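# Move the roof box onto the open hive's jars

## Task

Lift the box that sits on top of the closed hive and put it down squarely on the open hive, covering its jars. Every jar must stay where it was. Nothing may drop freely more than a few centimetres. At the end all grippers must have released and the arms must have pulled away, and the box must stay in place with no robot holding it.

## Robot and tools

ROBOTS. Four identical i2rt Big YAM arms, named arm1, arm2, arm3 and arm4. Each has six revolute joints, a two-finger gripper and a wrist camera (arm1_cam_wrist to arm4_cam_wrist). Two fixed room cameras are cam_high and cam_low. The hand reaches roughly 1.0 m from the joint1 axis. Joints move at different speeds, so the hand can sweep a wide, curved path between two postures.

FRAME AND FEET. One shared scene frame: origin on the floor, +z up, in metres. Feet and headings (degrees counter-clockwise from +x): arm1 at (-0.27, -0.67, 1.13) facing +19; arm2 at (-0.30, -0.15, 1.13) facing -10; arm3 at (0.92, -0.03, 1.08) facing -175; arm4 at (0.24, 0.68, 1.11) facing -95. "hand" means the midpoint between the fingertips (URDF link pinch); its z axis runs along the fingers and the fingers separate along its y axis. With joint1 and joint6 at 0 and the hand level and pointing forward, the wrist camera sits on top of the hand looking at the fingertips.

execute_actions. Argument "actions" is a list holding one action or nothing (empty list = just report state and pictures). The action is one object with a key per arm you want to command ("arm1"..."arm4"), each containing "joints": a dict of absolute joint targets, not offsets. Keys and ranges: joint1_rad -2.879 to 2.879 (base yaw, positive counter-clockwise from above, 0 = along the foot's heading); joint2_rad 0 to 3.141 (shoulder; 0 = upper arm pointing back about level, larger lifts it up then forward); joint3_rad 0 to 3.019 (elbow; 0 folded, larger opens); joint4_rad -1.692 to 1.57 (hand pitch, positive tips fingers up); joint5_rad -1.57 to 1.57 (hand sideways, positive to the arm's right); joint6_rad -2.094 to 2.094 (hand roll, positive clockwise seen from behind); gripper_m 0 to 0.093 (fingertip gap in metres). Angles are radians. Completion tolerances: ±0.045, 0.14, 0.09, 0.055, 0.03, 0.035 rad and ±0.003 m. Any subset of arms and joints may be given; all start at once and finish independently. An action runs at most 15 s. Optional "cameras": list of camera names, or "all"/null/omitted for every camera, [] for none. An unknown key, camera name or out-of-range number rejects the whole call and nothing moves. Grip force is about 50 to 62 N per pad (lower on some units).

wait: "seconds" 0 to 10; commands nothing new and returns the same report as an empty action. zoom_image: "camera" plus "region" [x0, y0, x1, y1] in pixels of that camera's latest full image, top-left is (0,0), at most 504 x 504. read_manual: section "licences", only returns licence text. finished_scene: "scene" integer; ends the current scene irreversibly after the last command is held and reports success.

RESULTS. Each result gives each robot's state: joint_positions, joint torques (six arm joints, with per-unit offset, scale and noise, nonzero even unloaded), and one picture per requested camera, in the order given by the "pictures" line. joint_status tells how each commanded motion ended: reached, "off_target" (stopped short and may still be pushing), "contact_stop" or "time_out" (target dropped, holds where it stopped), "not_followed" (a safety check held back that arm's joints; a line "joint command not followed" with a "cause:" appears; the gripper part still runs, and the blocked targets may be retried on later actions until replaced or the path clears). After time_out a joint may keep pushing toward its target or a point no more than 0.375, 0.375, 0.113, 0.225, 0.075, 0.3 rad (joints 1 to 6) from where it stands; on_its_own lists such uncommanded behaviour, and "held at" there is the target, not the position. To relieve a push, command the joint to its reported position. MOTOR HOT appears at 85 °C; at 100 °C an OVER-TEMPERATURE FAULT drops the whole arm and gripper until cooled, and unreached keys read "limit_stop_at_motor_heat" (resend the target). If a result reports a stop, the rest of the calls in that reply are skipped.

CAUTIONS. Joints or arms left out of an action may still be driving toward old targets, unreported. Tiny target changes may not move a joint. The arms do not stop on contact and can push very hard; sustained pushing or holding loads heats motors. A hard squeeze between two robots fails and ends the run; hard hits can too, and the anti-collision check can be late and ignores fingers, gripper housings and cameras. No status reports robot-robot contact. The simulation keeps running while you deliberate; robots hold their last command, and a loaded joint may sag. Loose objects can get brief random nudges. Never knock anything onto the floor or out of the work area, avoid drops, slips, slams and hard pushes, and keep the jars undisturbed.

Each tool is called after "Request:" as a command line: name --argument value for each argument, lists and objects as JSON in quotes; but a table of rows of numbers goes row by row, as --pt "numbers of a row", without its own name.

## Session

Request:
execute_actions --actions '[]'

Scene clock: 0.00 s.
Joint torques (N m, as the arm reports them, + toward a larger angle): no reading
Motor temperatures (°C, as the motors report them): arm1=[23 23 23 22 22 23] | arm2=[25 26 23 24 22 21] | arm3=[23 22 25 23 21 23] | arm4=[21 24 25 24 21 24]
arm1.joint_positions: joint1_rad=-0.031 joint2_rad=+0.557 joint3_rad=+1.352 joint4_rad=-1.225 joint5_rad=+0.197 joint6_rad=+0.456 gripper_m=+0.094
arm1.joint_status: not commanded
arm1.hand: x=-0.0474 y=-0.6324 z=+1.6926 quat_wxyz=(-0.530, -0.115, -0.831, -0.124) (m; scene frame)
arm2.joint_positions: joint1_rad=+0.440 joint2_rad=+0.637 joint3_rad=+1.370 joint4_rad=-1.172 joint5_rad=-0.053 joint6_rad=+0.221 gripper_m=+0.094
arm2.joint_status: not commanded
arm2.hand: x=-0.0431 y=-0.0717 z=+1.6910 quat_wxyz=(-0.515, +0.034, -0.843, -0.151) (m; scene frame)
arm3.joint_positions: joint1_rad=+0.811 joint2_rad=+0.542 joint3_rad=+1.402 joint4_rad=-1.293 joint5_rad=+0.088 joint6_rad=-0.176 gripper_m=+0.094
arm3.joint_status: not commanded
arm3.hand: x=+0.7913 y=-0.1842 z=+1.6514 quat_wxyz=(-0.150, -0.733, -0.412, +0.521) (m; scene frame)
arm4.joint_positions: joint1_rad=+0.228 joint2_rad=+0.555 joint3_rad=+1.435 joint4_rad=-1.469 joint5_rad=+0.219 joint6_rad=+0.479 gripper_m=+0.095
arm4.joint_status: not commanded
arm4.hand: x=+0.2232 y=+0.4975 z=+1.6574 quat_wxyz=(-0.379, -0.745, -0.460, +0.299) (m; scene frame)
pictures: arm1_cam_wrist, arm2_cam_wrist, arm3_cam_wrist, arm4_cam_wrist, cam_high, cam_low
Images, in order (width x height): arm1_cam_wrist 616x616, arm2_cam_wrist 616x616, arm3_cam_wrist 616x616, arm4_cam_wrist 616x616, cam_high 896x504, cam_low 896x504.

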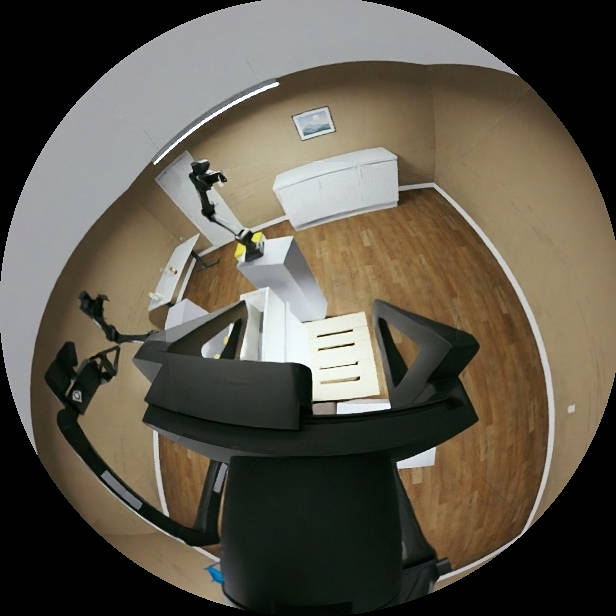

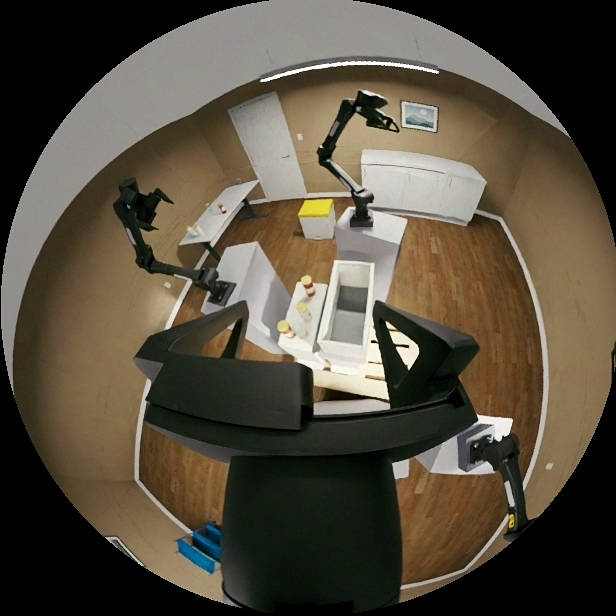

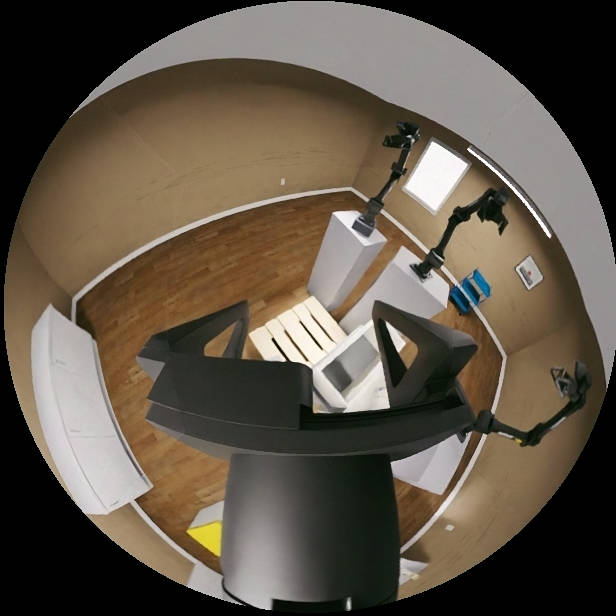

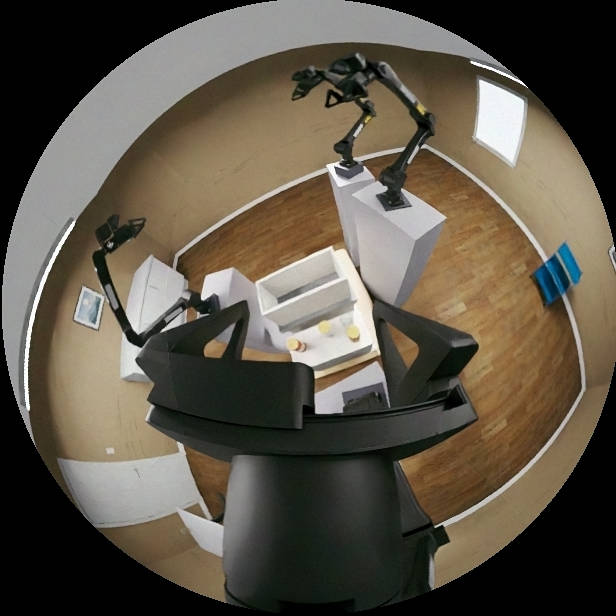

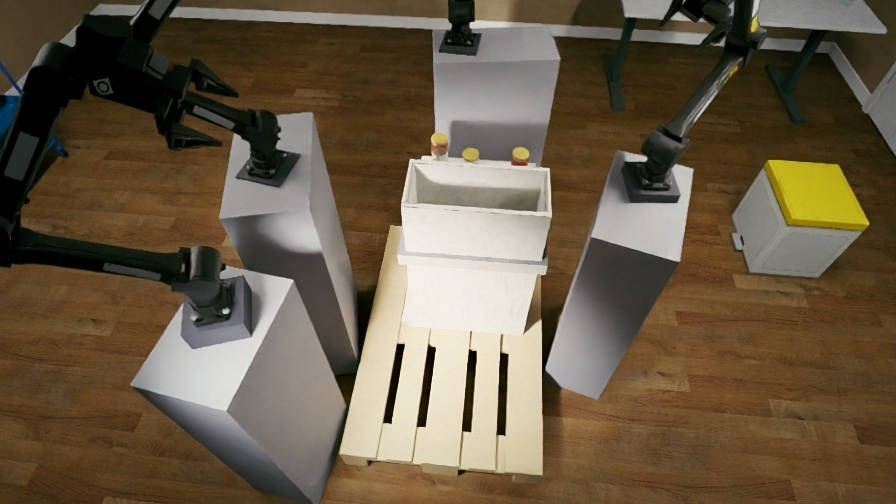

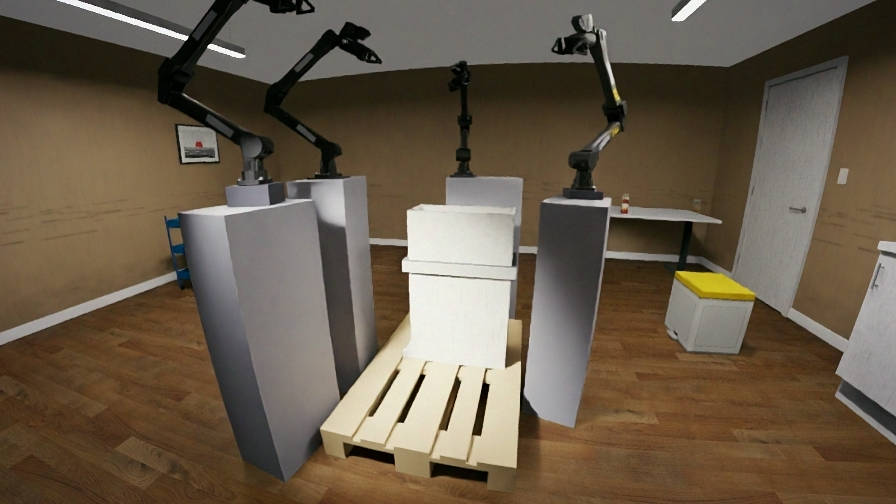

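Request:
execute_actions --actions '[{"arm2":{"joints":{"joint1_rad":0.455,"joint2_rad":1.95,"joint3_rad":1.012,"joint4_rad":-0.613,"joint5_rad":0,"joint6_rad":-1.298,"gripper_m":0.08}},"arm3":{"joints":{"joint1_rad":-0.103,"joint2_rad":1.63,"joint3_rad":0.675,"joint4_rad":-0.596,"joint5_rad":0,"joint6_rad":1.565,"gripper_m":0.08}},"arm1":{"joints":{"joint1_rad":-0.8}},"arm4":{"joints":{"joint1_rad":0.3,"joint2_rad":0.3,"joint3_rad":1.1,"joint4_rad":-1.6,"joint5_rad":0,"joint6_rad":0}}}]'

Scene clock: 3.07 s.
Joint torques (N m, as the arm reports them, + toward a larger angle): arm1=[0.   2.99 8.38 2.6  0.12 0.05] | arm2=[  1.69 -13.41   5.82   0.78   0.04  -0.25] | arm3=[-0.22 -9.2   6.61  0.39  0.08  0.15] | arm4=[-1.76  6.53  8.96  1.21 -0.21 -0.1 ]
Motor temperatures (°C, as the motors report them): arm1=[23 23 24 22 22 23] | arm2=[25 26 24 24 22 21] | arm3=[23 22 26 23 21 23] | arm4=[21 24 26 24 21 24]
arm1.joint_positions: joint1_rad=-0.793 joint2_rad=+0.557 joint3_rad=+1.352 joint4_rad=-1.225 joint5_rad=+0.197 joint6_rad=+0.456 gripper_m=+0.094
arm1.joint_status: all done
arm1.hand: x=-0.0851 y=-0.7972 z=+1.6927 quat_wxyz=(-0.538, -0.416, -0.729, +0.082) (m; scene frame)
arm2.joint_positions: joint1_rad=+0.446 joint2_rad=+1.950 joint3_rad=+1.008 joint4_rad=-0.623 joint5_rad=-0.002 joint6_rad=-1.287 gripper_m=+0.080
arm2.joint_status: all done
arm2.hand: x=+0.1390 y=-0.0282 z=+1.0319 quat_wxyz=(-0.003, +0.704, -0.710, +0.001) (m; scene frame)
arm3.joint_positions: joint1_rad=-0.104 joint2_rad=+1.622 joint3_rad=+0.660 joint4_rad=-0.606 joint5_rad=+0.000 joint6_rad=+1.554 gripper_m=+0.080
arm3.joint_status: all done
arm3.hand: x=+0.5946 y=-0.0253 z=+1.0302 quat_wxyz=(-0.004, -0.706, +0.708, +0.007) (m; scene frame)
arm4.joint_positions: joint1_rad=+0.297 joint2_rad=+0.290 joint3_rad=+1.096 joint4_rad=-1.599 joint5_rad=+0.002 joint6_rad=+0.011 gripper_m=+0.095
arm4.joint_status: all done
arm4.hand: x=+0.2605 y=+0.5666 z=+1.5133 quat_wxyz=(-0.302, -0.587, -0.713, +0.238) (m; scene frame)
pictures: arm1_cam_wrist, arm2_cam_wrist, arm3_cam_wrist, arm4_cam_wrist, cam_high, cam_low
Images, in order (width x height): arm1_cam_wrist 616x616, arm2_cam_wrist 616x616, arm3_cam_wrist 616x616, arm4_cam_wrist 616x616, cam_high 896x504, cam_low 896x504.

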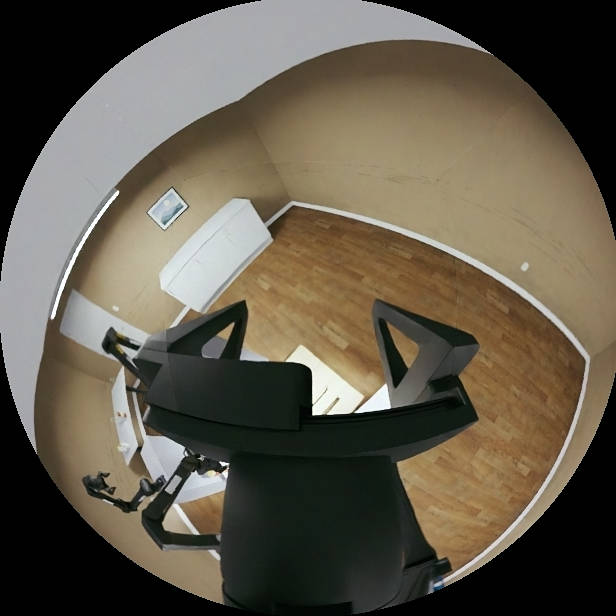

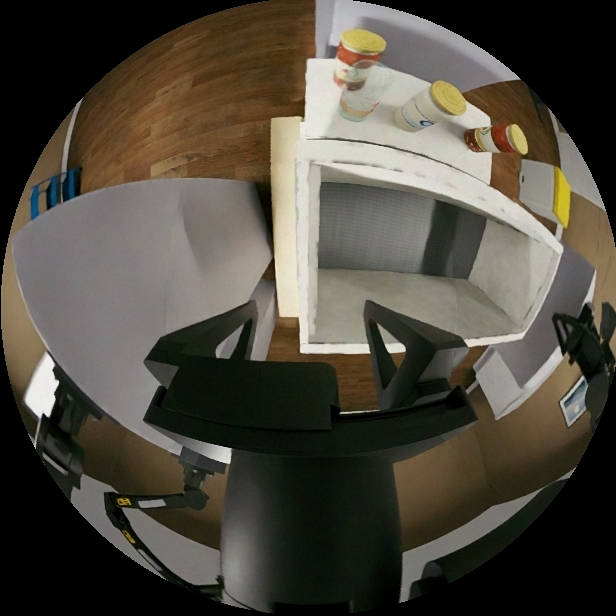

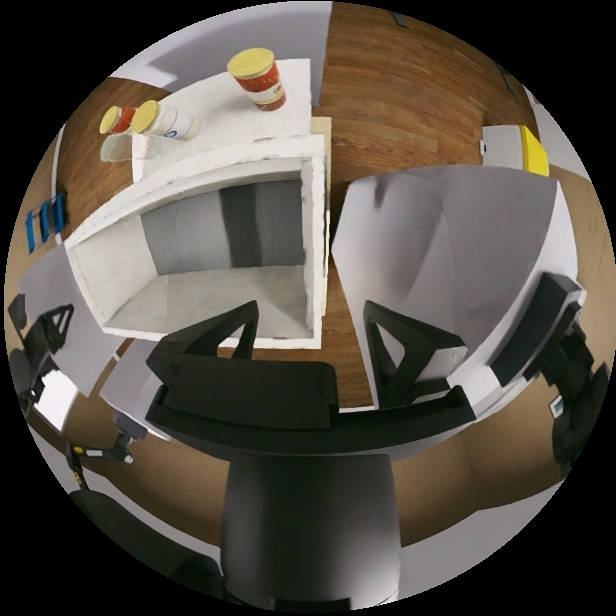

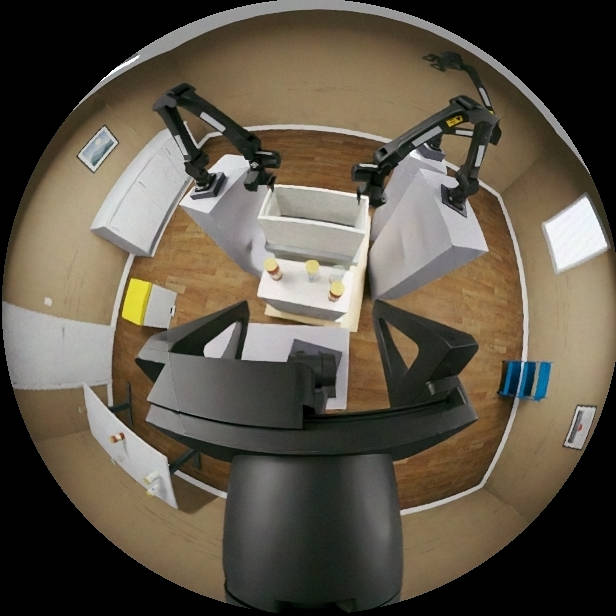

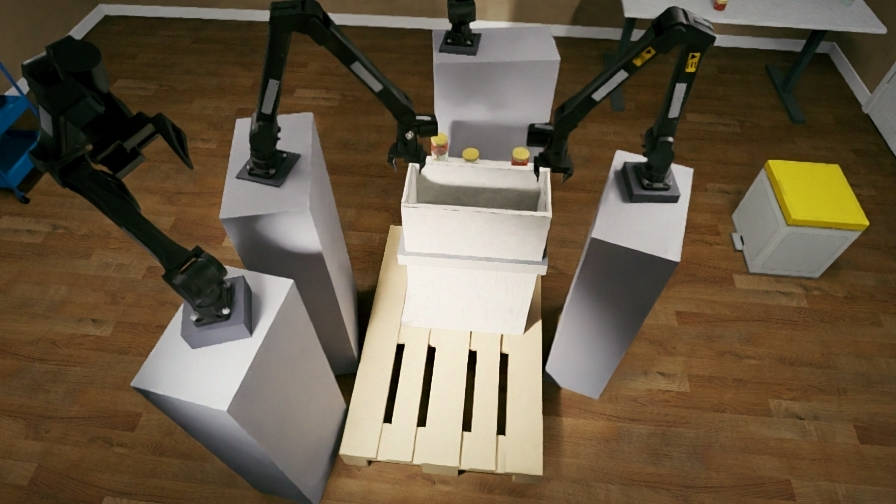

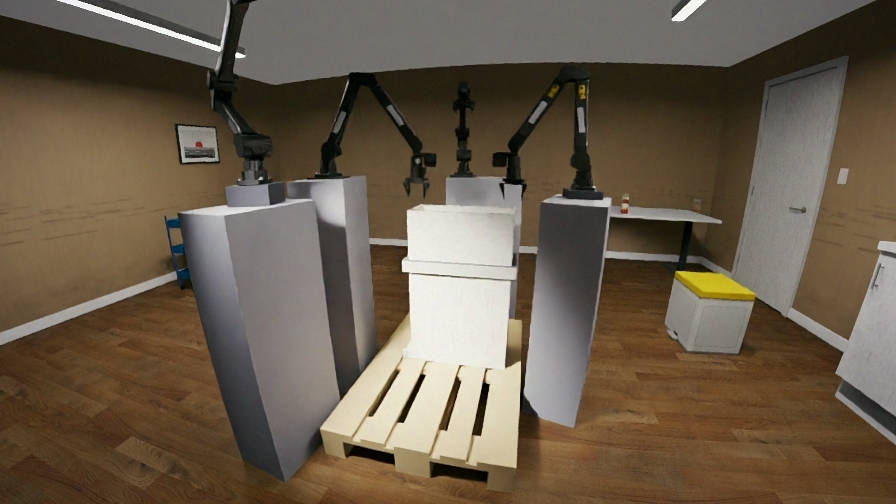

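Request:
zoom_image --camera "arm2_cam_wrist" --region '[240, 30, 460, 370]'

Request:
zoom_image --camera "arm3_cam_wrist" --region '[160, 30, 380, 370]'

Region (240, 30, 460, 370) of arm2_cam_wrist's 616x616 image, scaled by 1.482, with more detail than that image has; it fills the left 326 columns of this view, and the rest is white.

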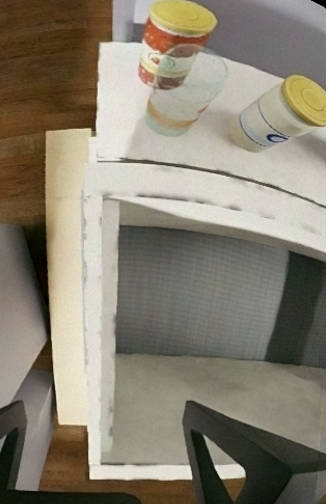

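Region (160, 30, 380, 370) of arm3_cam_wrist's 616x616 image, scaled by 1.482, with more detail than that image has; it fills the left 326 columns of this view, and the rest is white.

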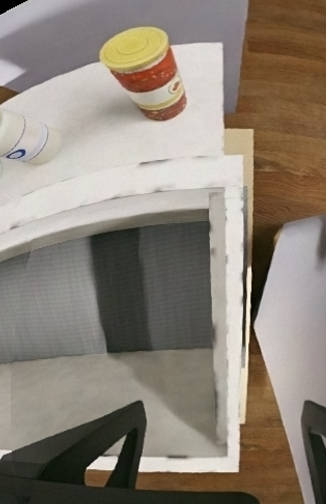

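Request:
execute_actions --actions '[{"arm2":{"joints":{"joint1_rad":0.477,"joint2_rad":2.185,"joint3_rad":1.045,"joint4_rad":-0.41}},"arm3":{"joints":{"joint1_rad":-0.147,"joint2_rad":1.922,"joint3_rad":0.645,"joint4_rad":-0.279,"joint6_rad":1.49}}}]' --cameras '["arm2_cam_wrist","arm3_cam_wrist"]'

Scene clock: 5.17 s.
Joint torques (N m, as the arm reports them, + toward a larger angle): arm1=[0.04 2.97 8.36 2.61 0.11 0.04] | arm2=[  1.25 -14.75   4.29   0.72   0.03  -0.23] | arm3=[ -0.41 -11.52   2.87   0.35   0.08  -0.08] | arm4=[-1.36  6.19  9.    1.49 -0.18 -0.14]
Motor temperatures (°C, as the motors report them): arm1=[23 23 24 22 22 23] | arm2=[25 27 24 24 22 21] | arm3=[23 22 26 23 21 23] | arm4=[21 24 26 24 21 24]
arm1.joint_positions: joint1_rad=-0.793 joint2_rad=+0.557 joint3_rad=+1.352 joint4_rad=-1.225 joint5_rad=+0.197 joint6_rad=+0.456 gripper_m=+0.094
arm1.joint_status: not commanded
arm1.hand: x=-0.0851 y=-0.7972 z=+1.6927 quat_wxyz=(-0.538, -0.416, -0.729, +0.082) (m; scene frame)
arm2.joint_positions: joint1_rad=+0.474 joint2_rad=+2.187 joint3_rad=+1.038 joint4_rad=-0.419 joint5_rad=-0.002 joint6_rad=-1.288 gripper_m=+0.080
arm2.joint_status: all done
arm2.hand: x=+0.1367 y=-0.0159 z=+0.9352 quat_wxyz=(-0.001, +0.714, -0.700, +0.000) (m; scene frame)
arm3.joint_positions: joint1_rad=-0.146 joint2_rad=+1.926 joint3_rad=+0.642 joint4_rad=-0.289 joint5_rad=+0.000 joint6_rad=+1.501 gripper_m=+0.080
arm3.joint_status: all done
arm3.hand: x=+0.5970 y=-0.0114 z=+0.9339 quat_wxyz=(-0.003, -0.710, +0.704, +0.006) (m; scene frame)
arm4.joint_positions: joint1_rad=+0.297 joint2_rad=+0.290 joint3_rad=+1.096 joint4_rad=-1.599 joint5_rad=+0.002 joint6_rad=+0.011 gripper_m=+0.095
arm4.joint_status: not commanded
arm4.hand: x=+0.2605 y=+0.5666 z=+1.5133 quat_wxyz=(-0.302, -0.587, -0.713, +0.238) (m; scene frame)
pictures: arm2_cam_wrist, arm3_cam_wrist
Images, in order (width x height): arm2_cam_wrist 616x616, arm3_cam_wrist 616x616.

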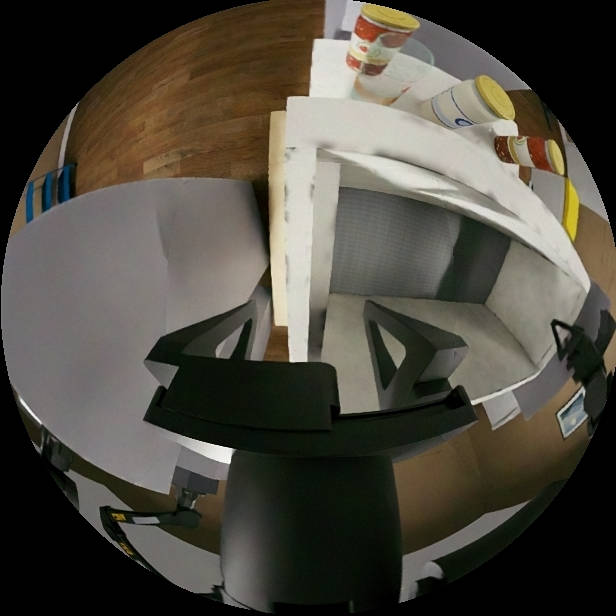

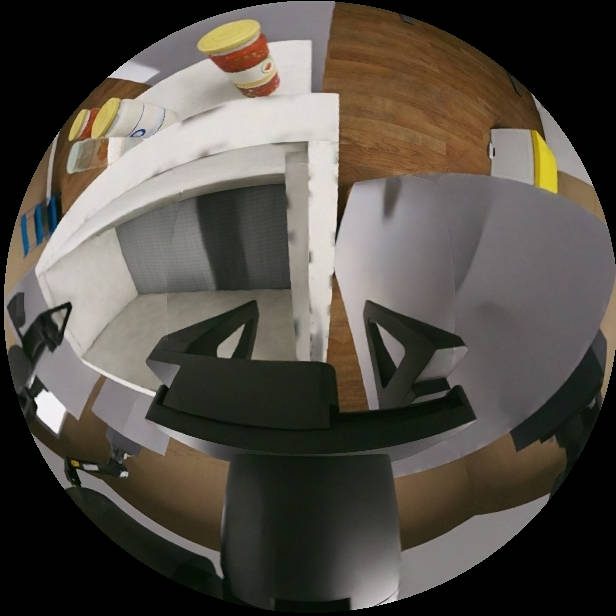

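Request:
execute_actions --actions '[{"arm2":{"joints":{"gripper_m":0.0}},"arm3":{"joints":{"gripper_m":0.0}}}]' --cameras '["arm2_cam_wrist","arm3_cam_wrist"]'

Scene clock: 6.07 s.
Joint torques (N m, as the arm reports them, + toward a larger angle): arm1=[0.   2.94 8.36 2.57 0.11 0.04] | arm2=[  1.19 -14.65   4.53   0.68   0.05  -0.38] | arm3=[ -0.43 -11.49   2.89   0.24   0.07  -0.06] | arm4=[-1.96  6.34  8.97  1.3  -0.16 -0.09]
Motor temperatures (°C, as the motors report them): arm1=[23 23 24 22 22 23] | arm2=[25 27 24 24 22 21] | arm3=[23 22 26 23 21 23] | arm4=[21 24 26 24 21 24]
arm1.joint_positions: joint1_rad=-0.793 joint2_rad=+0.557 joint3_rad=+1.352 joint4_rad=-1.225 joint5_rad=+0.197 joint6_rad=+0.456 gripper_m=+0.094
arm1.joint_status: not commanded
arm1.hand: x=-0.0851 y=-0.7972 z=+1.6927 quat_wxyz=(-0.538, -0.416, -0.729, +0.082) (m; scene frame)
arm2.joint_positions: joint1_rad=+0.474 joint2_rad=+2.187 joint3_rad=+1.036 joint4_rad=-0.417 joint5_rad=-0.003 joint6_rad=-1.273 gripper_m=+0.019
arm2.joint_status: gripper_m off_target (ended at +0.019, target +0.000)
arm2.hand: x=+0.1362 y=-0.0159 z=+0.9352 quat_wxyz=(-0.001, +0.709, -0.706, +0.000) (m; scene frame)
arm3.joint_positions: joint1_rad=-0.146 joint2_rad=+1.926 joint3_rad=+0.642 joint4_rad=-0.286 joint5_rad=+0.000 joint6_rad=+1.499 gripper_m=+0.018
arm3.joint_status: gripper_m off_target (ended at +0.018, target +0.000)
arm3.hand: x=+0.5962 y=-0.0112 z=+0.9339 quat_wxyz=(-0.004, -0.711, +0.703, +0.007) (m; scene frame)
arm4.joint_positions: joint1_rad=+0.297 joint2_rad=+0.290 joint3_rad=+1.096 joint4_rad=-1.599 joint5_rad=+0.002 joint6_rad=+0.011 gripper_m=+0.095
arm4.joint_status: not commanded
arm4.hand: x=+0.2605 y=+0.5666 z=+1.5133 quat_wxyz=(-0.302, -0.587, -0.713, +0.238) (m; scene frame)
pictures: arm2_cam_wrist, arm3_cam_wrist
Images, in order (width x height): arm2_cam_wrist 616x616, arm3_cam_wrist 616x616.

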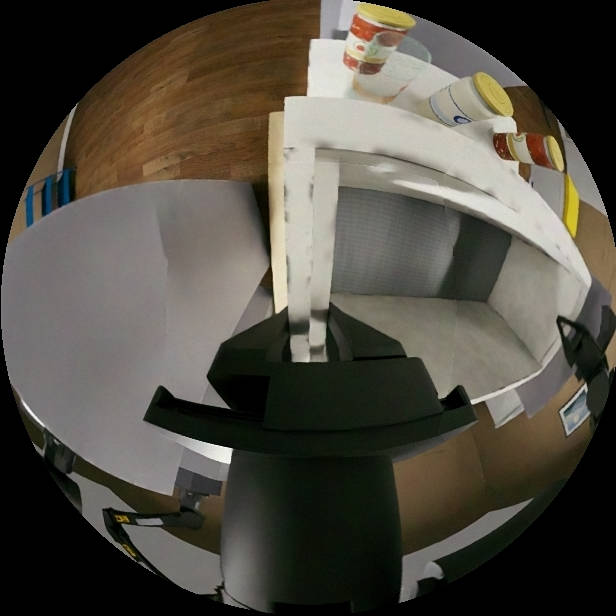

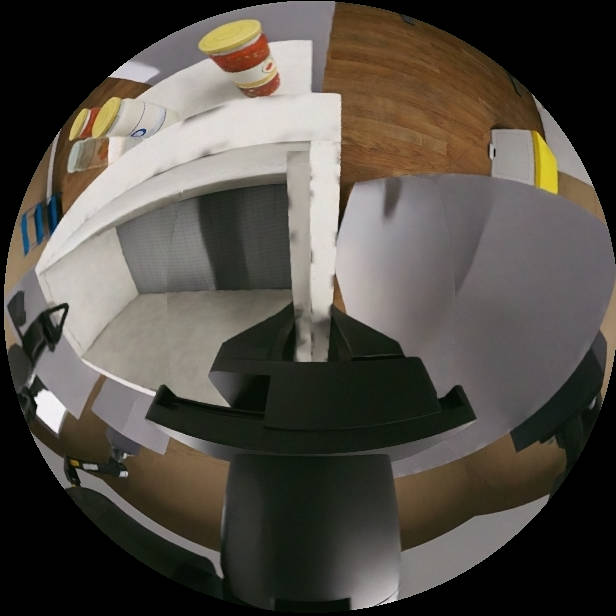

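Request:
execute_actions --actions '[{"arm2":{"joints":{"joint2_rad":1.895,"joint3_rad":1.04,"joint4_rad":-0.665}},"arm3":{"joints":{"joint2_rad":1.568,"joint3_rad":0.70,"joint4_rad":-0.652}}}]' --cameras '[]'

Request:
execute_actions --actions '[{"arm2":{"joints":{"joint2_rad":1.695,"joint3_rad":1.13,"joint4_rad":-0.915}},"arm3":{"joints":{"joint2_rad":1.338,"joint3_rad":0.825,"joint4_rad":-0.985}}}]' --cameras '["arm2_cam_wrist","arm3_cam_wrist","cam_low"]'

Scene clock: 7.50 s.
Joint torques (N m, as the arm reports them, + toward a larger angle): arm1=[0.09 2.97 8.33 2.6  0.11 0.04] | arm2=[  0.51 -16.49   7.95  -0.89  -0.16  -0.43] | arm3=[ -0.36 -12.79   8.08  -0.95   0.03   0.02] | arm4=[-1.64  6.    8.95  1.27 -0.17 -0.14]
Motor temperatures (°C, as the motors report them): arm1=[23 23 25 22 22 23] | arm2=[25 27 24 24 22 21] | arm3=[23 22 26 23 21 23] | arm4=[21 24 26 24 21 24]
arm1.joint_positions: joint1_rad=-0.793 joint2_rad=+0.557 joint3_rad=+1.352 joint4_rad=-1.225 joint5_rad=+0.197 joint6_rad=+0.456 gripper_m=+0.094
arm1.joint_status: not commanded
arm1.hand: x=-0.0851 y=-0.7972 z=+1.6927 quat_wxyz=(-0.538, -0.416, -0.729, +0.082) (m; scene frame)
arm2.joint_positions: joint1_rad=+0.473 joint2_rad=+1.941 joint3_rad=+1.012 joint4_rad=-0.641 joint5_rad=+0.004 joint6_rad=-1.268 gripper_m=+0.019
arm2.joint_status: all done
arm2.hand: x=+0.1354 y=-0.0178 z=+1.0366 quat_wxyz=(+0.001, +0.706, -0.708, +0.002) (m; scene frame)
arm3.joint_positions: joint1_rad=-0.146 joint2_rad=+1.612 joint3_rad=+0.668 joint4_rad=-0.633 joint5_rad=+0.001 joint6_rad=+1.493 gripper_m=+0.018
arm3.joint_status: all done
arm3.hand: x=+0.5954 y=-0.0114 z=+1.0351 quat_wxyz=(-0.001, -0.713, +0.701, +0.004) (m; scene frame)
arm4.joint_positions: joint1_rad=+0.297 joint2_rad=+0.290 joint3_rad=+1.096 joint4_rad=-1.599 joint5_rad=+0.002 joint6_rad=+0.011 gripper_m=+0.095
arm4.joint_status: not commanded
arm4.hand: x=+0.2605 y=+0.5666 z=+1.5133 quat_wxyz=(-0.302, -0.587, -0.713, +0.238) (m; scene frame)
pictures: none
No camera images: the call's "cameras" was empty. Leave "cameras" out to get every camera's image.

Scene clock: 8.67 s.
Joint torques (N m, as the arm reports them, + toward a larger angle): arm1=[0.06 2.91 8.36 2.59 0.12 0.05] | arm2=[  0.98 -16.46  12.83  -1.3   -0.27  -0.43] | arm3=[ -0.36 -11.36  13.61  -1.85   0.05   0.01] | arm4=[-1.62  6.    8.95  1.23 -0.19 -0.12]
Motor temperatures (°C, as the motors report them): arm1=[23 23 25 22 22 23] | arm2=[25 27 25 24 22 21] | arm3=[23 22 27 23 21 23] | arm4=[21 24 26 24 21 24]
arm1.joint_positions: joint1_rad=-0.793 joint2_rad=+0.557 joint3_rad=+1.352 joint4_rad=-1.225 joint5_rad=+0.197 joint6_rad=+0.456 gripper_m=+0.094
arm1.joint_status: not commanded
arm1.hand: x=-0.0851 y=-0.7972 z=+1.6927 quat_wxyz=(-0.538, -0.416, -0.729, +0.082) (m; scene frame)
arm2.joint_positions: joint1_rad=+0.471 joint2_rad=+1.749 joint3_rad=+1.064 joint4_rad=-0.883 joint5_rad=+0.007 joint6_rad=-1.268 gripper_m=+0.018
arm2.joint_status: all done
arm2.hand: x=+0.1372 y=-0.0186 z=+1.1331 quat_wxyz=(+0.001, +0.706, -0.708, +0.004) (m; scene frame)
arm3.joint_positions: joint1_rad=-0.146 joint2_rad=+1.381 joint3_rad=+0.751 joint4_rad=-0.946 joint5_rad=+0.001 joint6_rad=+1.493 gripper_m=+0.018
arm3.joint_status: all done
arm3.hand: x=+0.6000 y=-0.0119 z=+1.1286 quat_wxyz=(-0.002, -0.713, +0.701, +0.005) (m; scene frame)
arm4.joint_positions: joint1_rad=+0.297 joint2_rad=+0.290 joint3_rad=+1.096 joint4_rad=-1.599 joint5_rad=+0.002 joint6_rad=+0.011 gripper_m=+0.095
arm4.joint_status: not commanded
arm4.hand: x=+0.2605 y=+0.5666 z=+1.5133 quat_wxyz=(-0.302, -0.587, -0.713, +0.238) (m; scene frame)
pictures: arm2_cam_wrist, arm3_cam_wrist, cam_low
Images, in order (width x height): arm2_cam_wrist 616x616, arm3_cam_wrist 616x616, cam_low 896x504.

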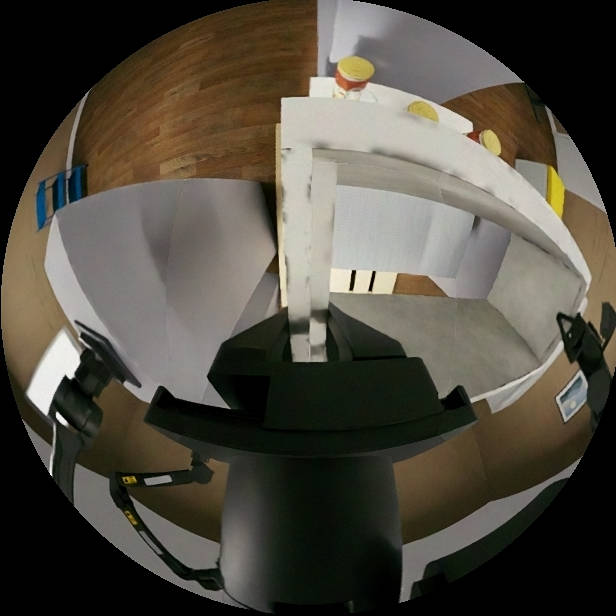

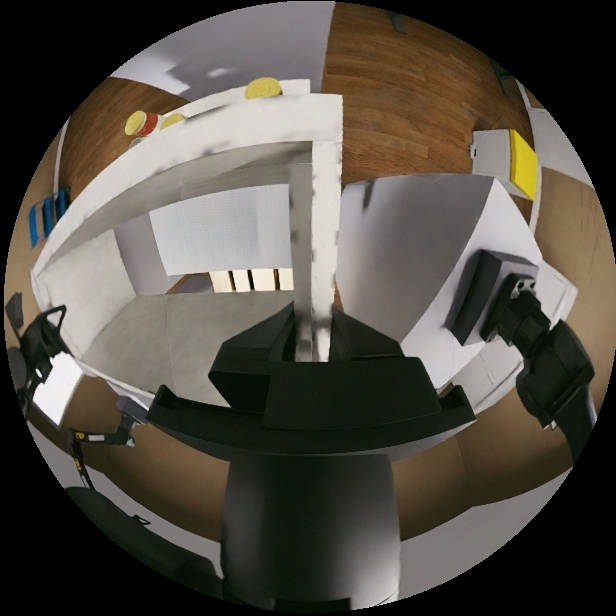

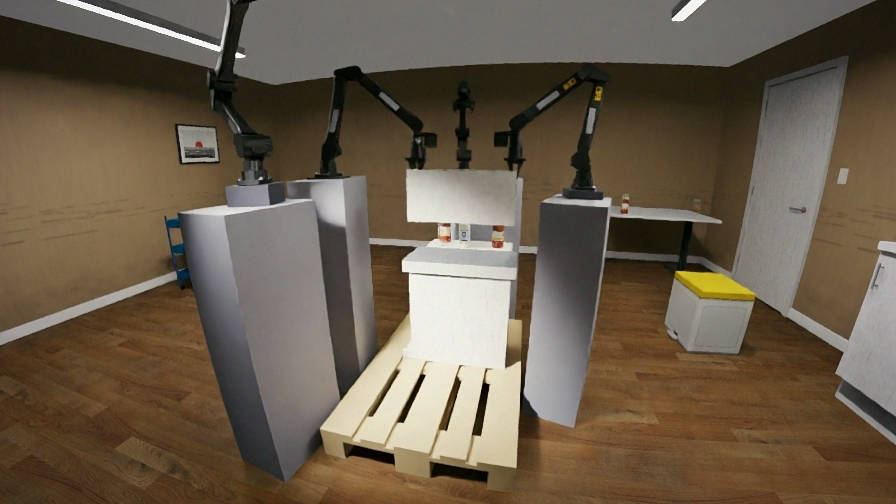

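Request:
execute_actions --actions '[{"arm2":{"joints":{"joint1_rad":0.684,"joint2_rad":1.755,"joint3_rad":1.288,"joint4_rad":-0.978,"joint6_rad":-1.055}},"arm3":{"joints":{"joint1_rad":-0.447,"joint2_rad":1.365,"joint3_rad":0.915,"joint4_rad":-1.014,"joint6_rad":1.20}}}]' --cameras '[]'

Request:
execute_actions --actions '[{"arm2":{"joints":{"joint1_rad":0.857,"joint2_rad":1.88,"joint3_rad":1.50,"joint4_rad":-1.053,"joint6_rad":-0.88}},"arm3":{"joints":{"joint1_rad":-0.706,"joint2_rad":1.488,"joint3_rad":1.057,"joint4_rad":-1.02,"joint6_rad":0.94}}}]' --cameras '["cam_low"]'

Request:
execute_actions --actions '[{"arm2":{"joints":{"joint1_rad":0.986,"joint2_rad":2.033,"joint3_rad":1.783,"joint4_rad":-1.168,"joint6_rad":-0.75}},"arm3":{"joints":{"joint1_rad":-0.888,"joint2_rad":1.64,"joint3_rad":1.26,"joint4_rad":-1.063,"joint6_rad":0.758}}}]'

Scene clock: 10.80 s.
Joint torques (N m, as the arm reports them, + toward a larger angle): arm1=[-0.03  2.94  8.36  2.62  0.12  0.04] | arm2=[  0.78 -19.38  13.46  -0.52  -0.37  -0.29] | arm3=[ -0.03 -12.66  14.87  -0.88   0.24  -0.01] | arm4=[-1.37  5.88  8.94  1.15 -0.17 -0.13]
Motor temperatures (°C, as the motors report them): arm1=[23 23 25 22 22 23] | arm2=[25 28 26 24 22 21] | arm3=[23 23 28 23 21 23] | arm4=[21 24 26 24 21 24]
arm1.joint_positions: joint1_rad=-0.793 joint2_rad=+0.557 joint3_rad=+1.352 joint4_rad=-1.225 joint5_rad=+0.197 joint6_rad=+0.456 gripper_m=+0.094
arm1.joint_status: not commanded
arm1.hand: x=-0.0851 y=-0.7972 z=+1.6927 quat_wxyz=(-0.538, -0.416, -0.729, +0.082) (m; scene frame)
arm2.joint_positions: joint1_rad=+0.681 joint2_rad=+1.824 joint3_rad=+1.220 joint4_rad=-0.961 joint5_rad=+0.010 joint6_rad=-1.038 gripper_m=+0.018
arm2.joint_status: all done
arm2.hand: x=+0.1406 y=+0.0908 z=+1.1468 quat_wxyz=(-0.001, +0.699, -0.715, +0.006) (m; scene frame)
arm3.joint_positions: joint1_rad=-0.450 joint2_rad=+1.415 joint3_rad=+0.829 joint4_rad=-0.996 joint5_rad=-0.005 joint6_rad=+1.204 gripper_m=+0.018
arm3.joint_status: all done
arm3.hand: x=+0.6012 y=+0.0907 z=+1.1426 quat_wxyz=(-0.003, -0.707, +0.707, +0.000) (m; scene frame)
arm4.joint_positions: joint1_rad=+0.297 joint2_rad=+0.290 joint3_rad=+1.096 joint4_rad=-1.599 joint5_rad=+0.002 joint6_rad=+0.011 gripper_m=+0.095
arm4.joint_status: not commanded
arm4.hand: x=+0.2605 y=+0.5666 z=+1.5133 quat_wxyz=(-0.302, -0.587, -0.713, +0.238) (m; scene frame)
pictures: none
No camera images: the call's "cameras" was empty. Leave "cameras" out to get every camera's image.

Scene clock: 12.17 s.
Joint torques (N m, as the arm reports them, + toward a larger angle): arm1=[0.07 2.97 8.36 2.6  0.12 0.04] | arm2=[  1.07 -22.78  14.06  -0.36  -0.5   -0.33] | arm3=[  0.38 -17.    14.06  -0.67   0.33   0.01] | arm4=[-1.47  6.01  9.01  1.37 -0.2  -0.13]
Motor temperatures (°C, as the motors report them): arm1=[23 23 25 22 22 23] | arm2=[25 28 27 24 22 21] | arm3=[23 23 29 23 21 23] | arm4=[21 24 27 24 21 24]
arm1.joint_positions: joint1_rad=-0.793 joint2_rad=+0.557 joint3_rad=+1.352 joint4_rad=-1.225 joint5_rad=+0.197 joint6_rad=+0.456 gripper_m=+0.094
arm1.joint_status: not commanded
arm1.hand: x=-0.0851 y=-0.7972 z=+1.6927 quat_wxyz=(-0.538, -0.416, -0.729, +0.082) (m; scene frame)
arm2.joint_positions: joint1_rad=+0.857 joint2_rad=+1.965 joint3_rad=+1.432 joint4_rad=-1.040 joint5_rad=+0.013 joint6_rad=-0.862 gripper_m=+0.018
arm2.joint_status: all done
arm2.hand: x=+0.1386 y=+0.2012 z=+1.1433 quat_wxyz=(+0.002, +0.699, -0.715, +0.006) (m; scene frame)
arm3.joint_positions: joint1_rad=-0.711 joint2_rad=+1.568 joint3_rad=+0.980 joint4_rad=-1.006 joint5_rad=-0.008 joint6_rad=+0.942 gripper_m=+0.018
arm3.joint_status: all done
arm3.hand: x=+0.5989 y=+0.2017 z=+1.1367 quat_wxyz=(-0.005, -0.708, +0.706, -0.006) (m; scene frame)
arm4.joint_positions: joint1_rad=+0.297 joint2_rad=+0.290 joint3_rad=+1.096 joint4_rad=-1.599 joint5_rad=+0.002 joint6_rad=+0.011 gripper_m=+0.095
arm4.joint_status: not commanded
arm4.hand: x=+0.2605 y=+0.5666 z=+1.5133 quat_wxyz=(-0.302, -0.587, -0.713, +0.238) (m; scene frame)
pictures: cam_low
Images, in order (width x height): cam_low 896x504.

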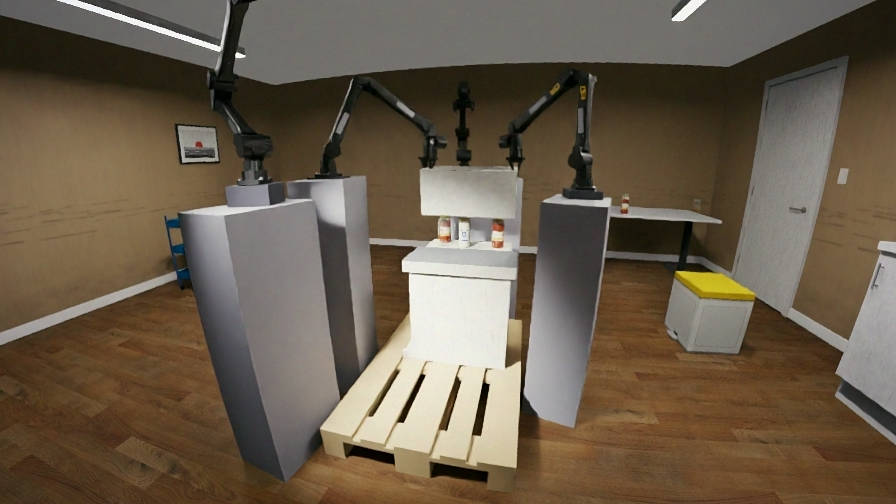

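Scene clock: 13.53 s.
Joint torques (N m, as the arm reports them, + toward a larger angle): arm1=[0.03 2.99 8.33 2.62 0.11 0.04] | arm2=[  1.32 -26.38  15.62  -0.59  -0.57  -0.24] | arm3=[ -0.23 -20.96  14.54  -0.95   0.41   0.01] | arm4=[-1.27  6.12  9.09  1.26 -0.2  -0.12]
Motor temperatures (°C, as the motors report them): arm1=[23 23 25 22 22 23] | arm2=[25 29 28 24 22 21] | arm3=[23 23 30 23 22 23] | arm4=[21 24 27 24 21 24]
arm1.joint_positions: joint1_rad=-0.793 joint2_rad=+0.557 joint3_rad=+1.352 joint4_rad=-1.225 joint5_rad=+0.197 joint6_rad=+0.456 gripper_m=+0.094
arm1.joint_status: not commanded
arm1.hand: x=-0.0851 y=-0.7972 z=+1.6927 quat_wxyz=(-0.538, -0.416, -0.729, +0.082) (m; scene frame)
arm2.joint_positions: joint1_rad=+0.982 joint2_rad=+2.133 joint3_rad=+1.699 joint4_rad=-1.149 joint5_rad=+0.016 joint6_rad=-0.740 gripper_m=+0.018
arm2.joint_status: all done
arm2.hand: x=+0.1375 y=+0.2997 z=+1.1372 quat_wxyz=(+0.007, +0.700, -0.714, +0.008) (m; scene frame)
arm3.joint_positions: joint1_rad=-0.887 joint2_rad=+1.738 joint3_rad=+1.178 joint4_rad=-1.044 joint5_rad=-0.011 joint6_rad=+0.760 gripper_m=+0.018
arm3.joint_status: all done
arm3.hand: x=+0.5983 y=+0.3028 z=+1.1298 quat_wxyz=(-0.009, -0.710, +0.704, -0.010) (m; scene frame)
arm4.joint_positions: joint1_rad=+0.297 joint2_rad=+0.290 joint3_rad=+1.096 joint4_rad=-1.599 joint5_rad=+0.002 joint6_rad=+0.011 gripper_m=+0.095
arm4.joint_status: not commanded
arm4.hand: x=+0.2605 y=+0.5666 z=+1.5133 quat_wxyz=(-0.302, -0.587, -0.713, +0.238) (m; scene frame)
pictures: arm1_cam_wrist, arm2_cam_wrist, arm3_cam_wrist, arm4_cam_wrist, cam_high, cam_low
Images, in order (width x height): arm1_cam_wrist 616x616, arm2_cam_wrist 616x616, arm3_cam_wrist 616x616, arm4_cam_wrist 616x616, cam_high 896x504, cam_low 896x504.

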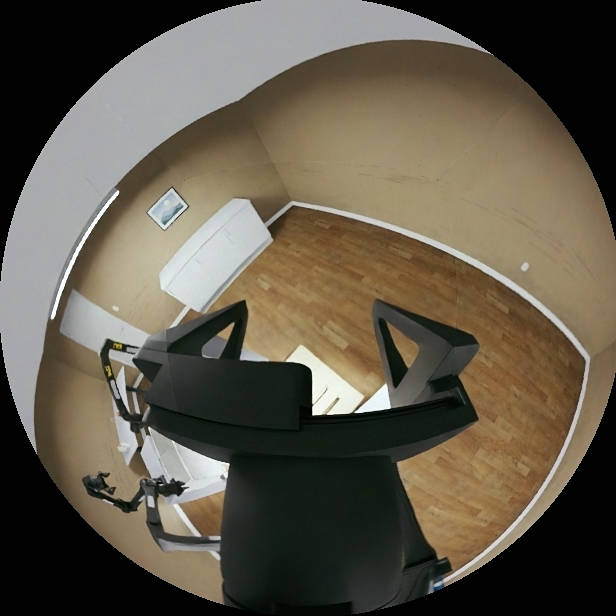

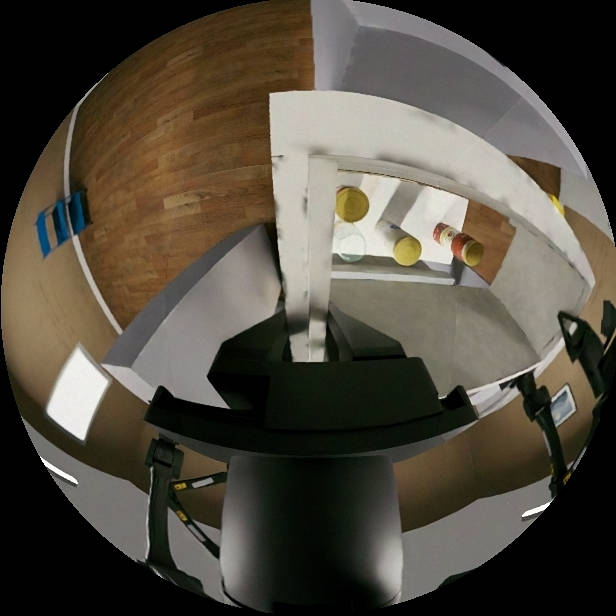

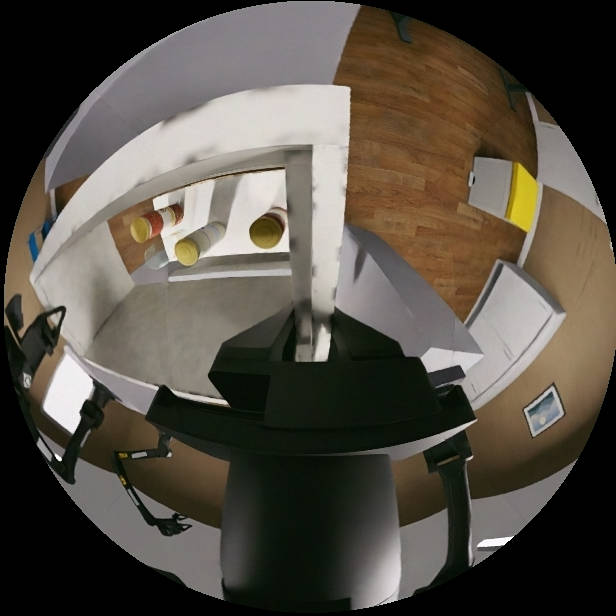

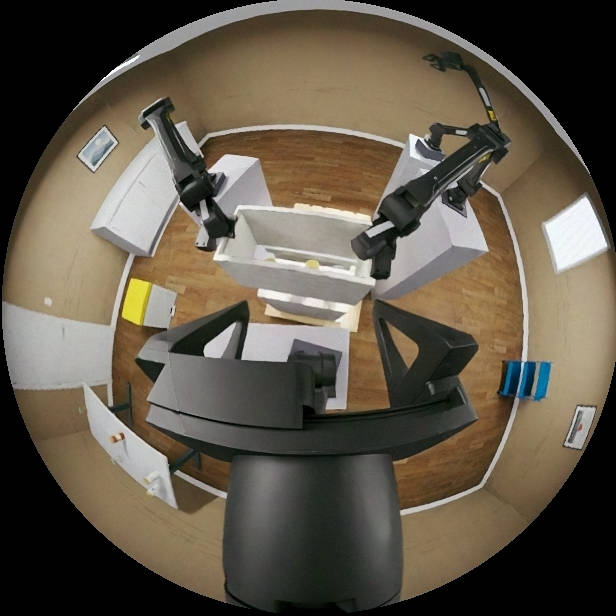

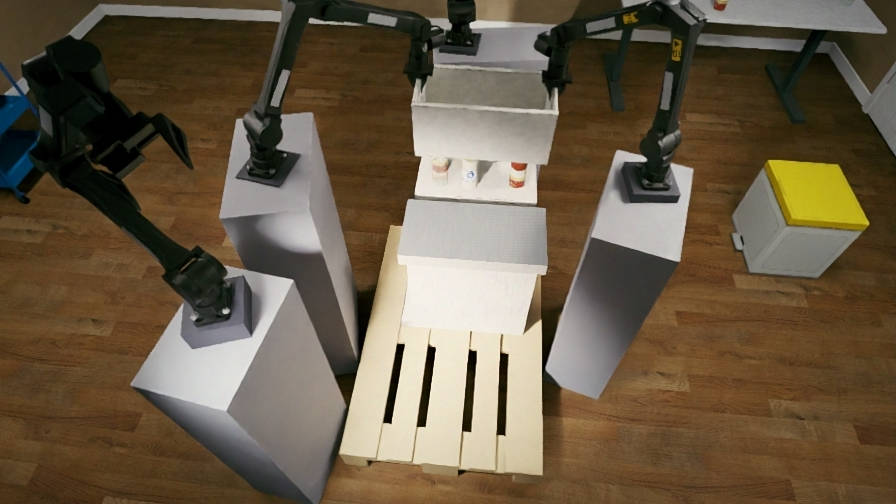

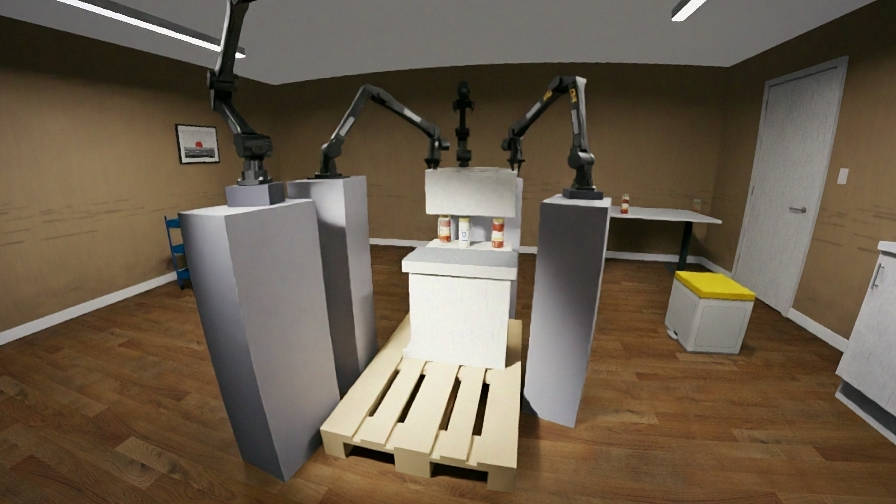

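Request:
zoom_image --camera "arm2_cam_wrist" --region '[260, 80, 510, 310]'

Request:
zoom_image --camera "arm3_cam_wrist" --region '[120, 80, 370, 310]'

Request:
zoom_image --camera "cam_high" --region '[380, 40, 600, 260]'

Region (260, 80, 510, 310) of arm2_cam_wrist's 616x616 image, scaled by 2.016, with more detail than that image has; it fills the top 464 rows of this view, and the rest is white.

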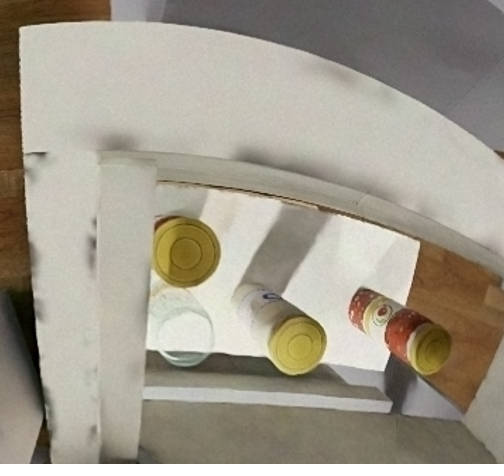

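Region (120, 80, 370, 310) of arm3_cam_wrist's 616x616 image, scaled by 2.016, with more detail than that image has; it fills the top 464 rows of this view, and the rest is white.

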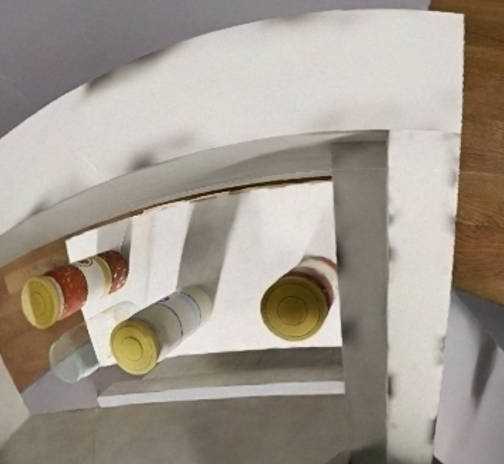

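Region (380, 40, 600, 260) of cam_high's 896x504 image, scaled by 2.291, with more detail than that image has.

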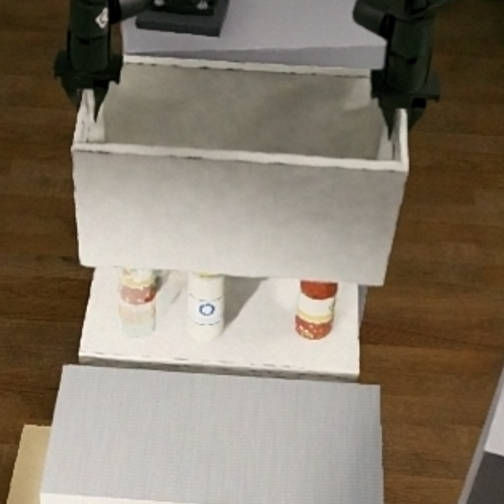

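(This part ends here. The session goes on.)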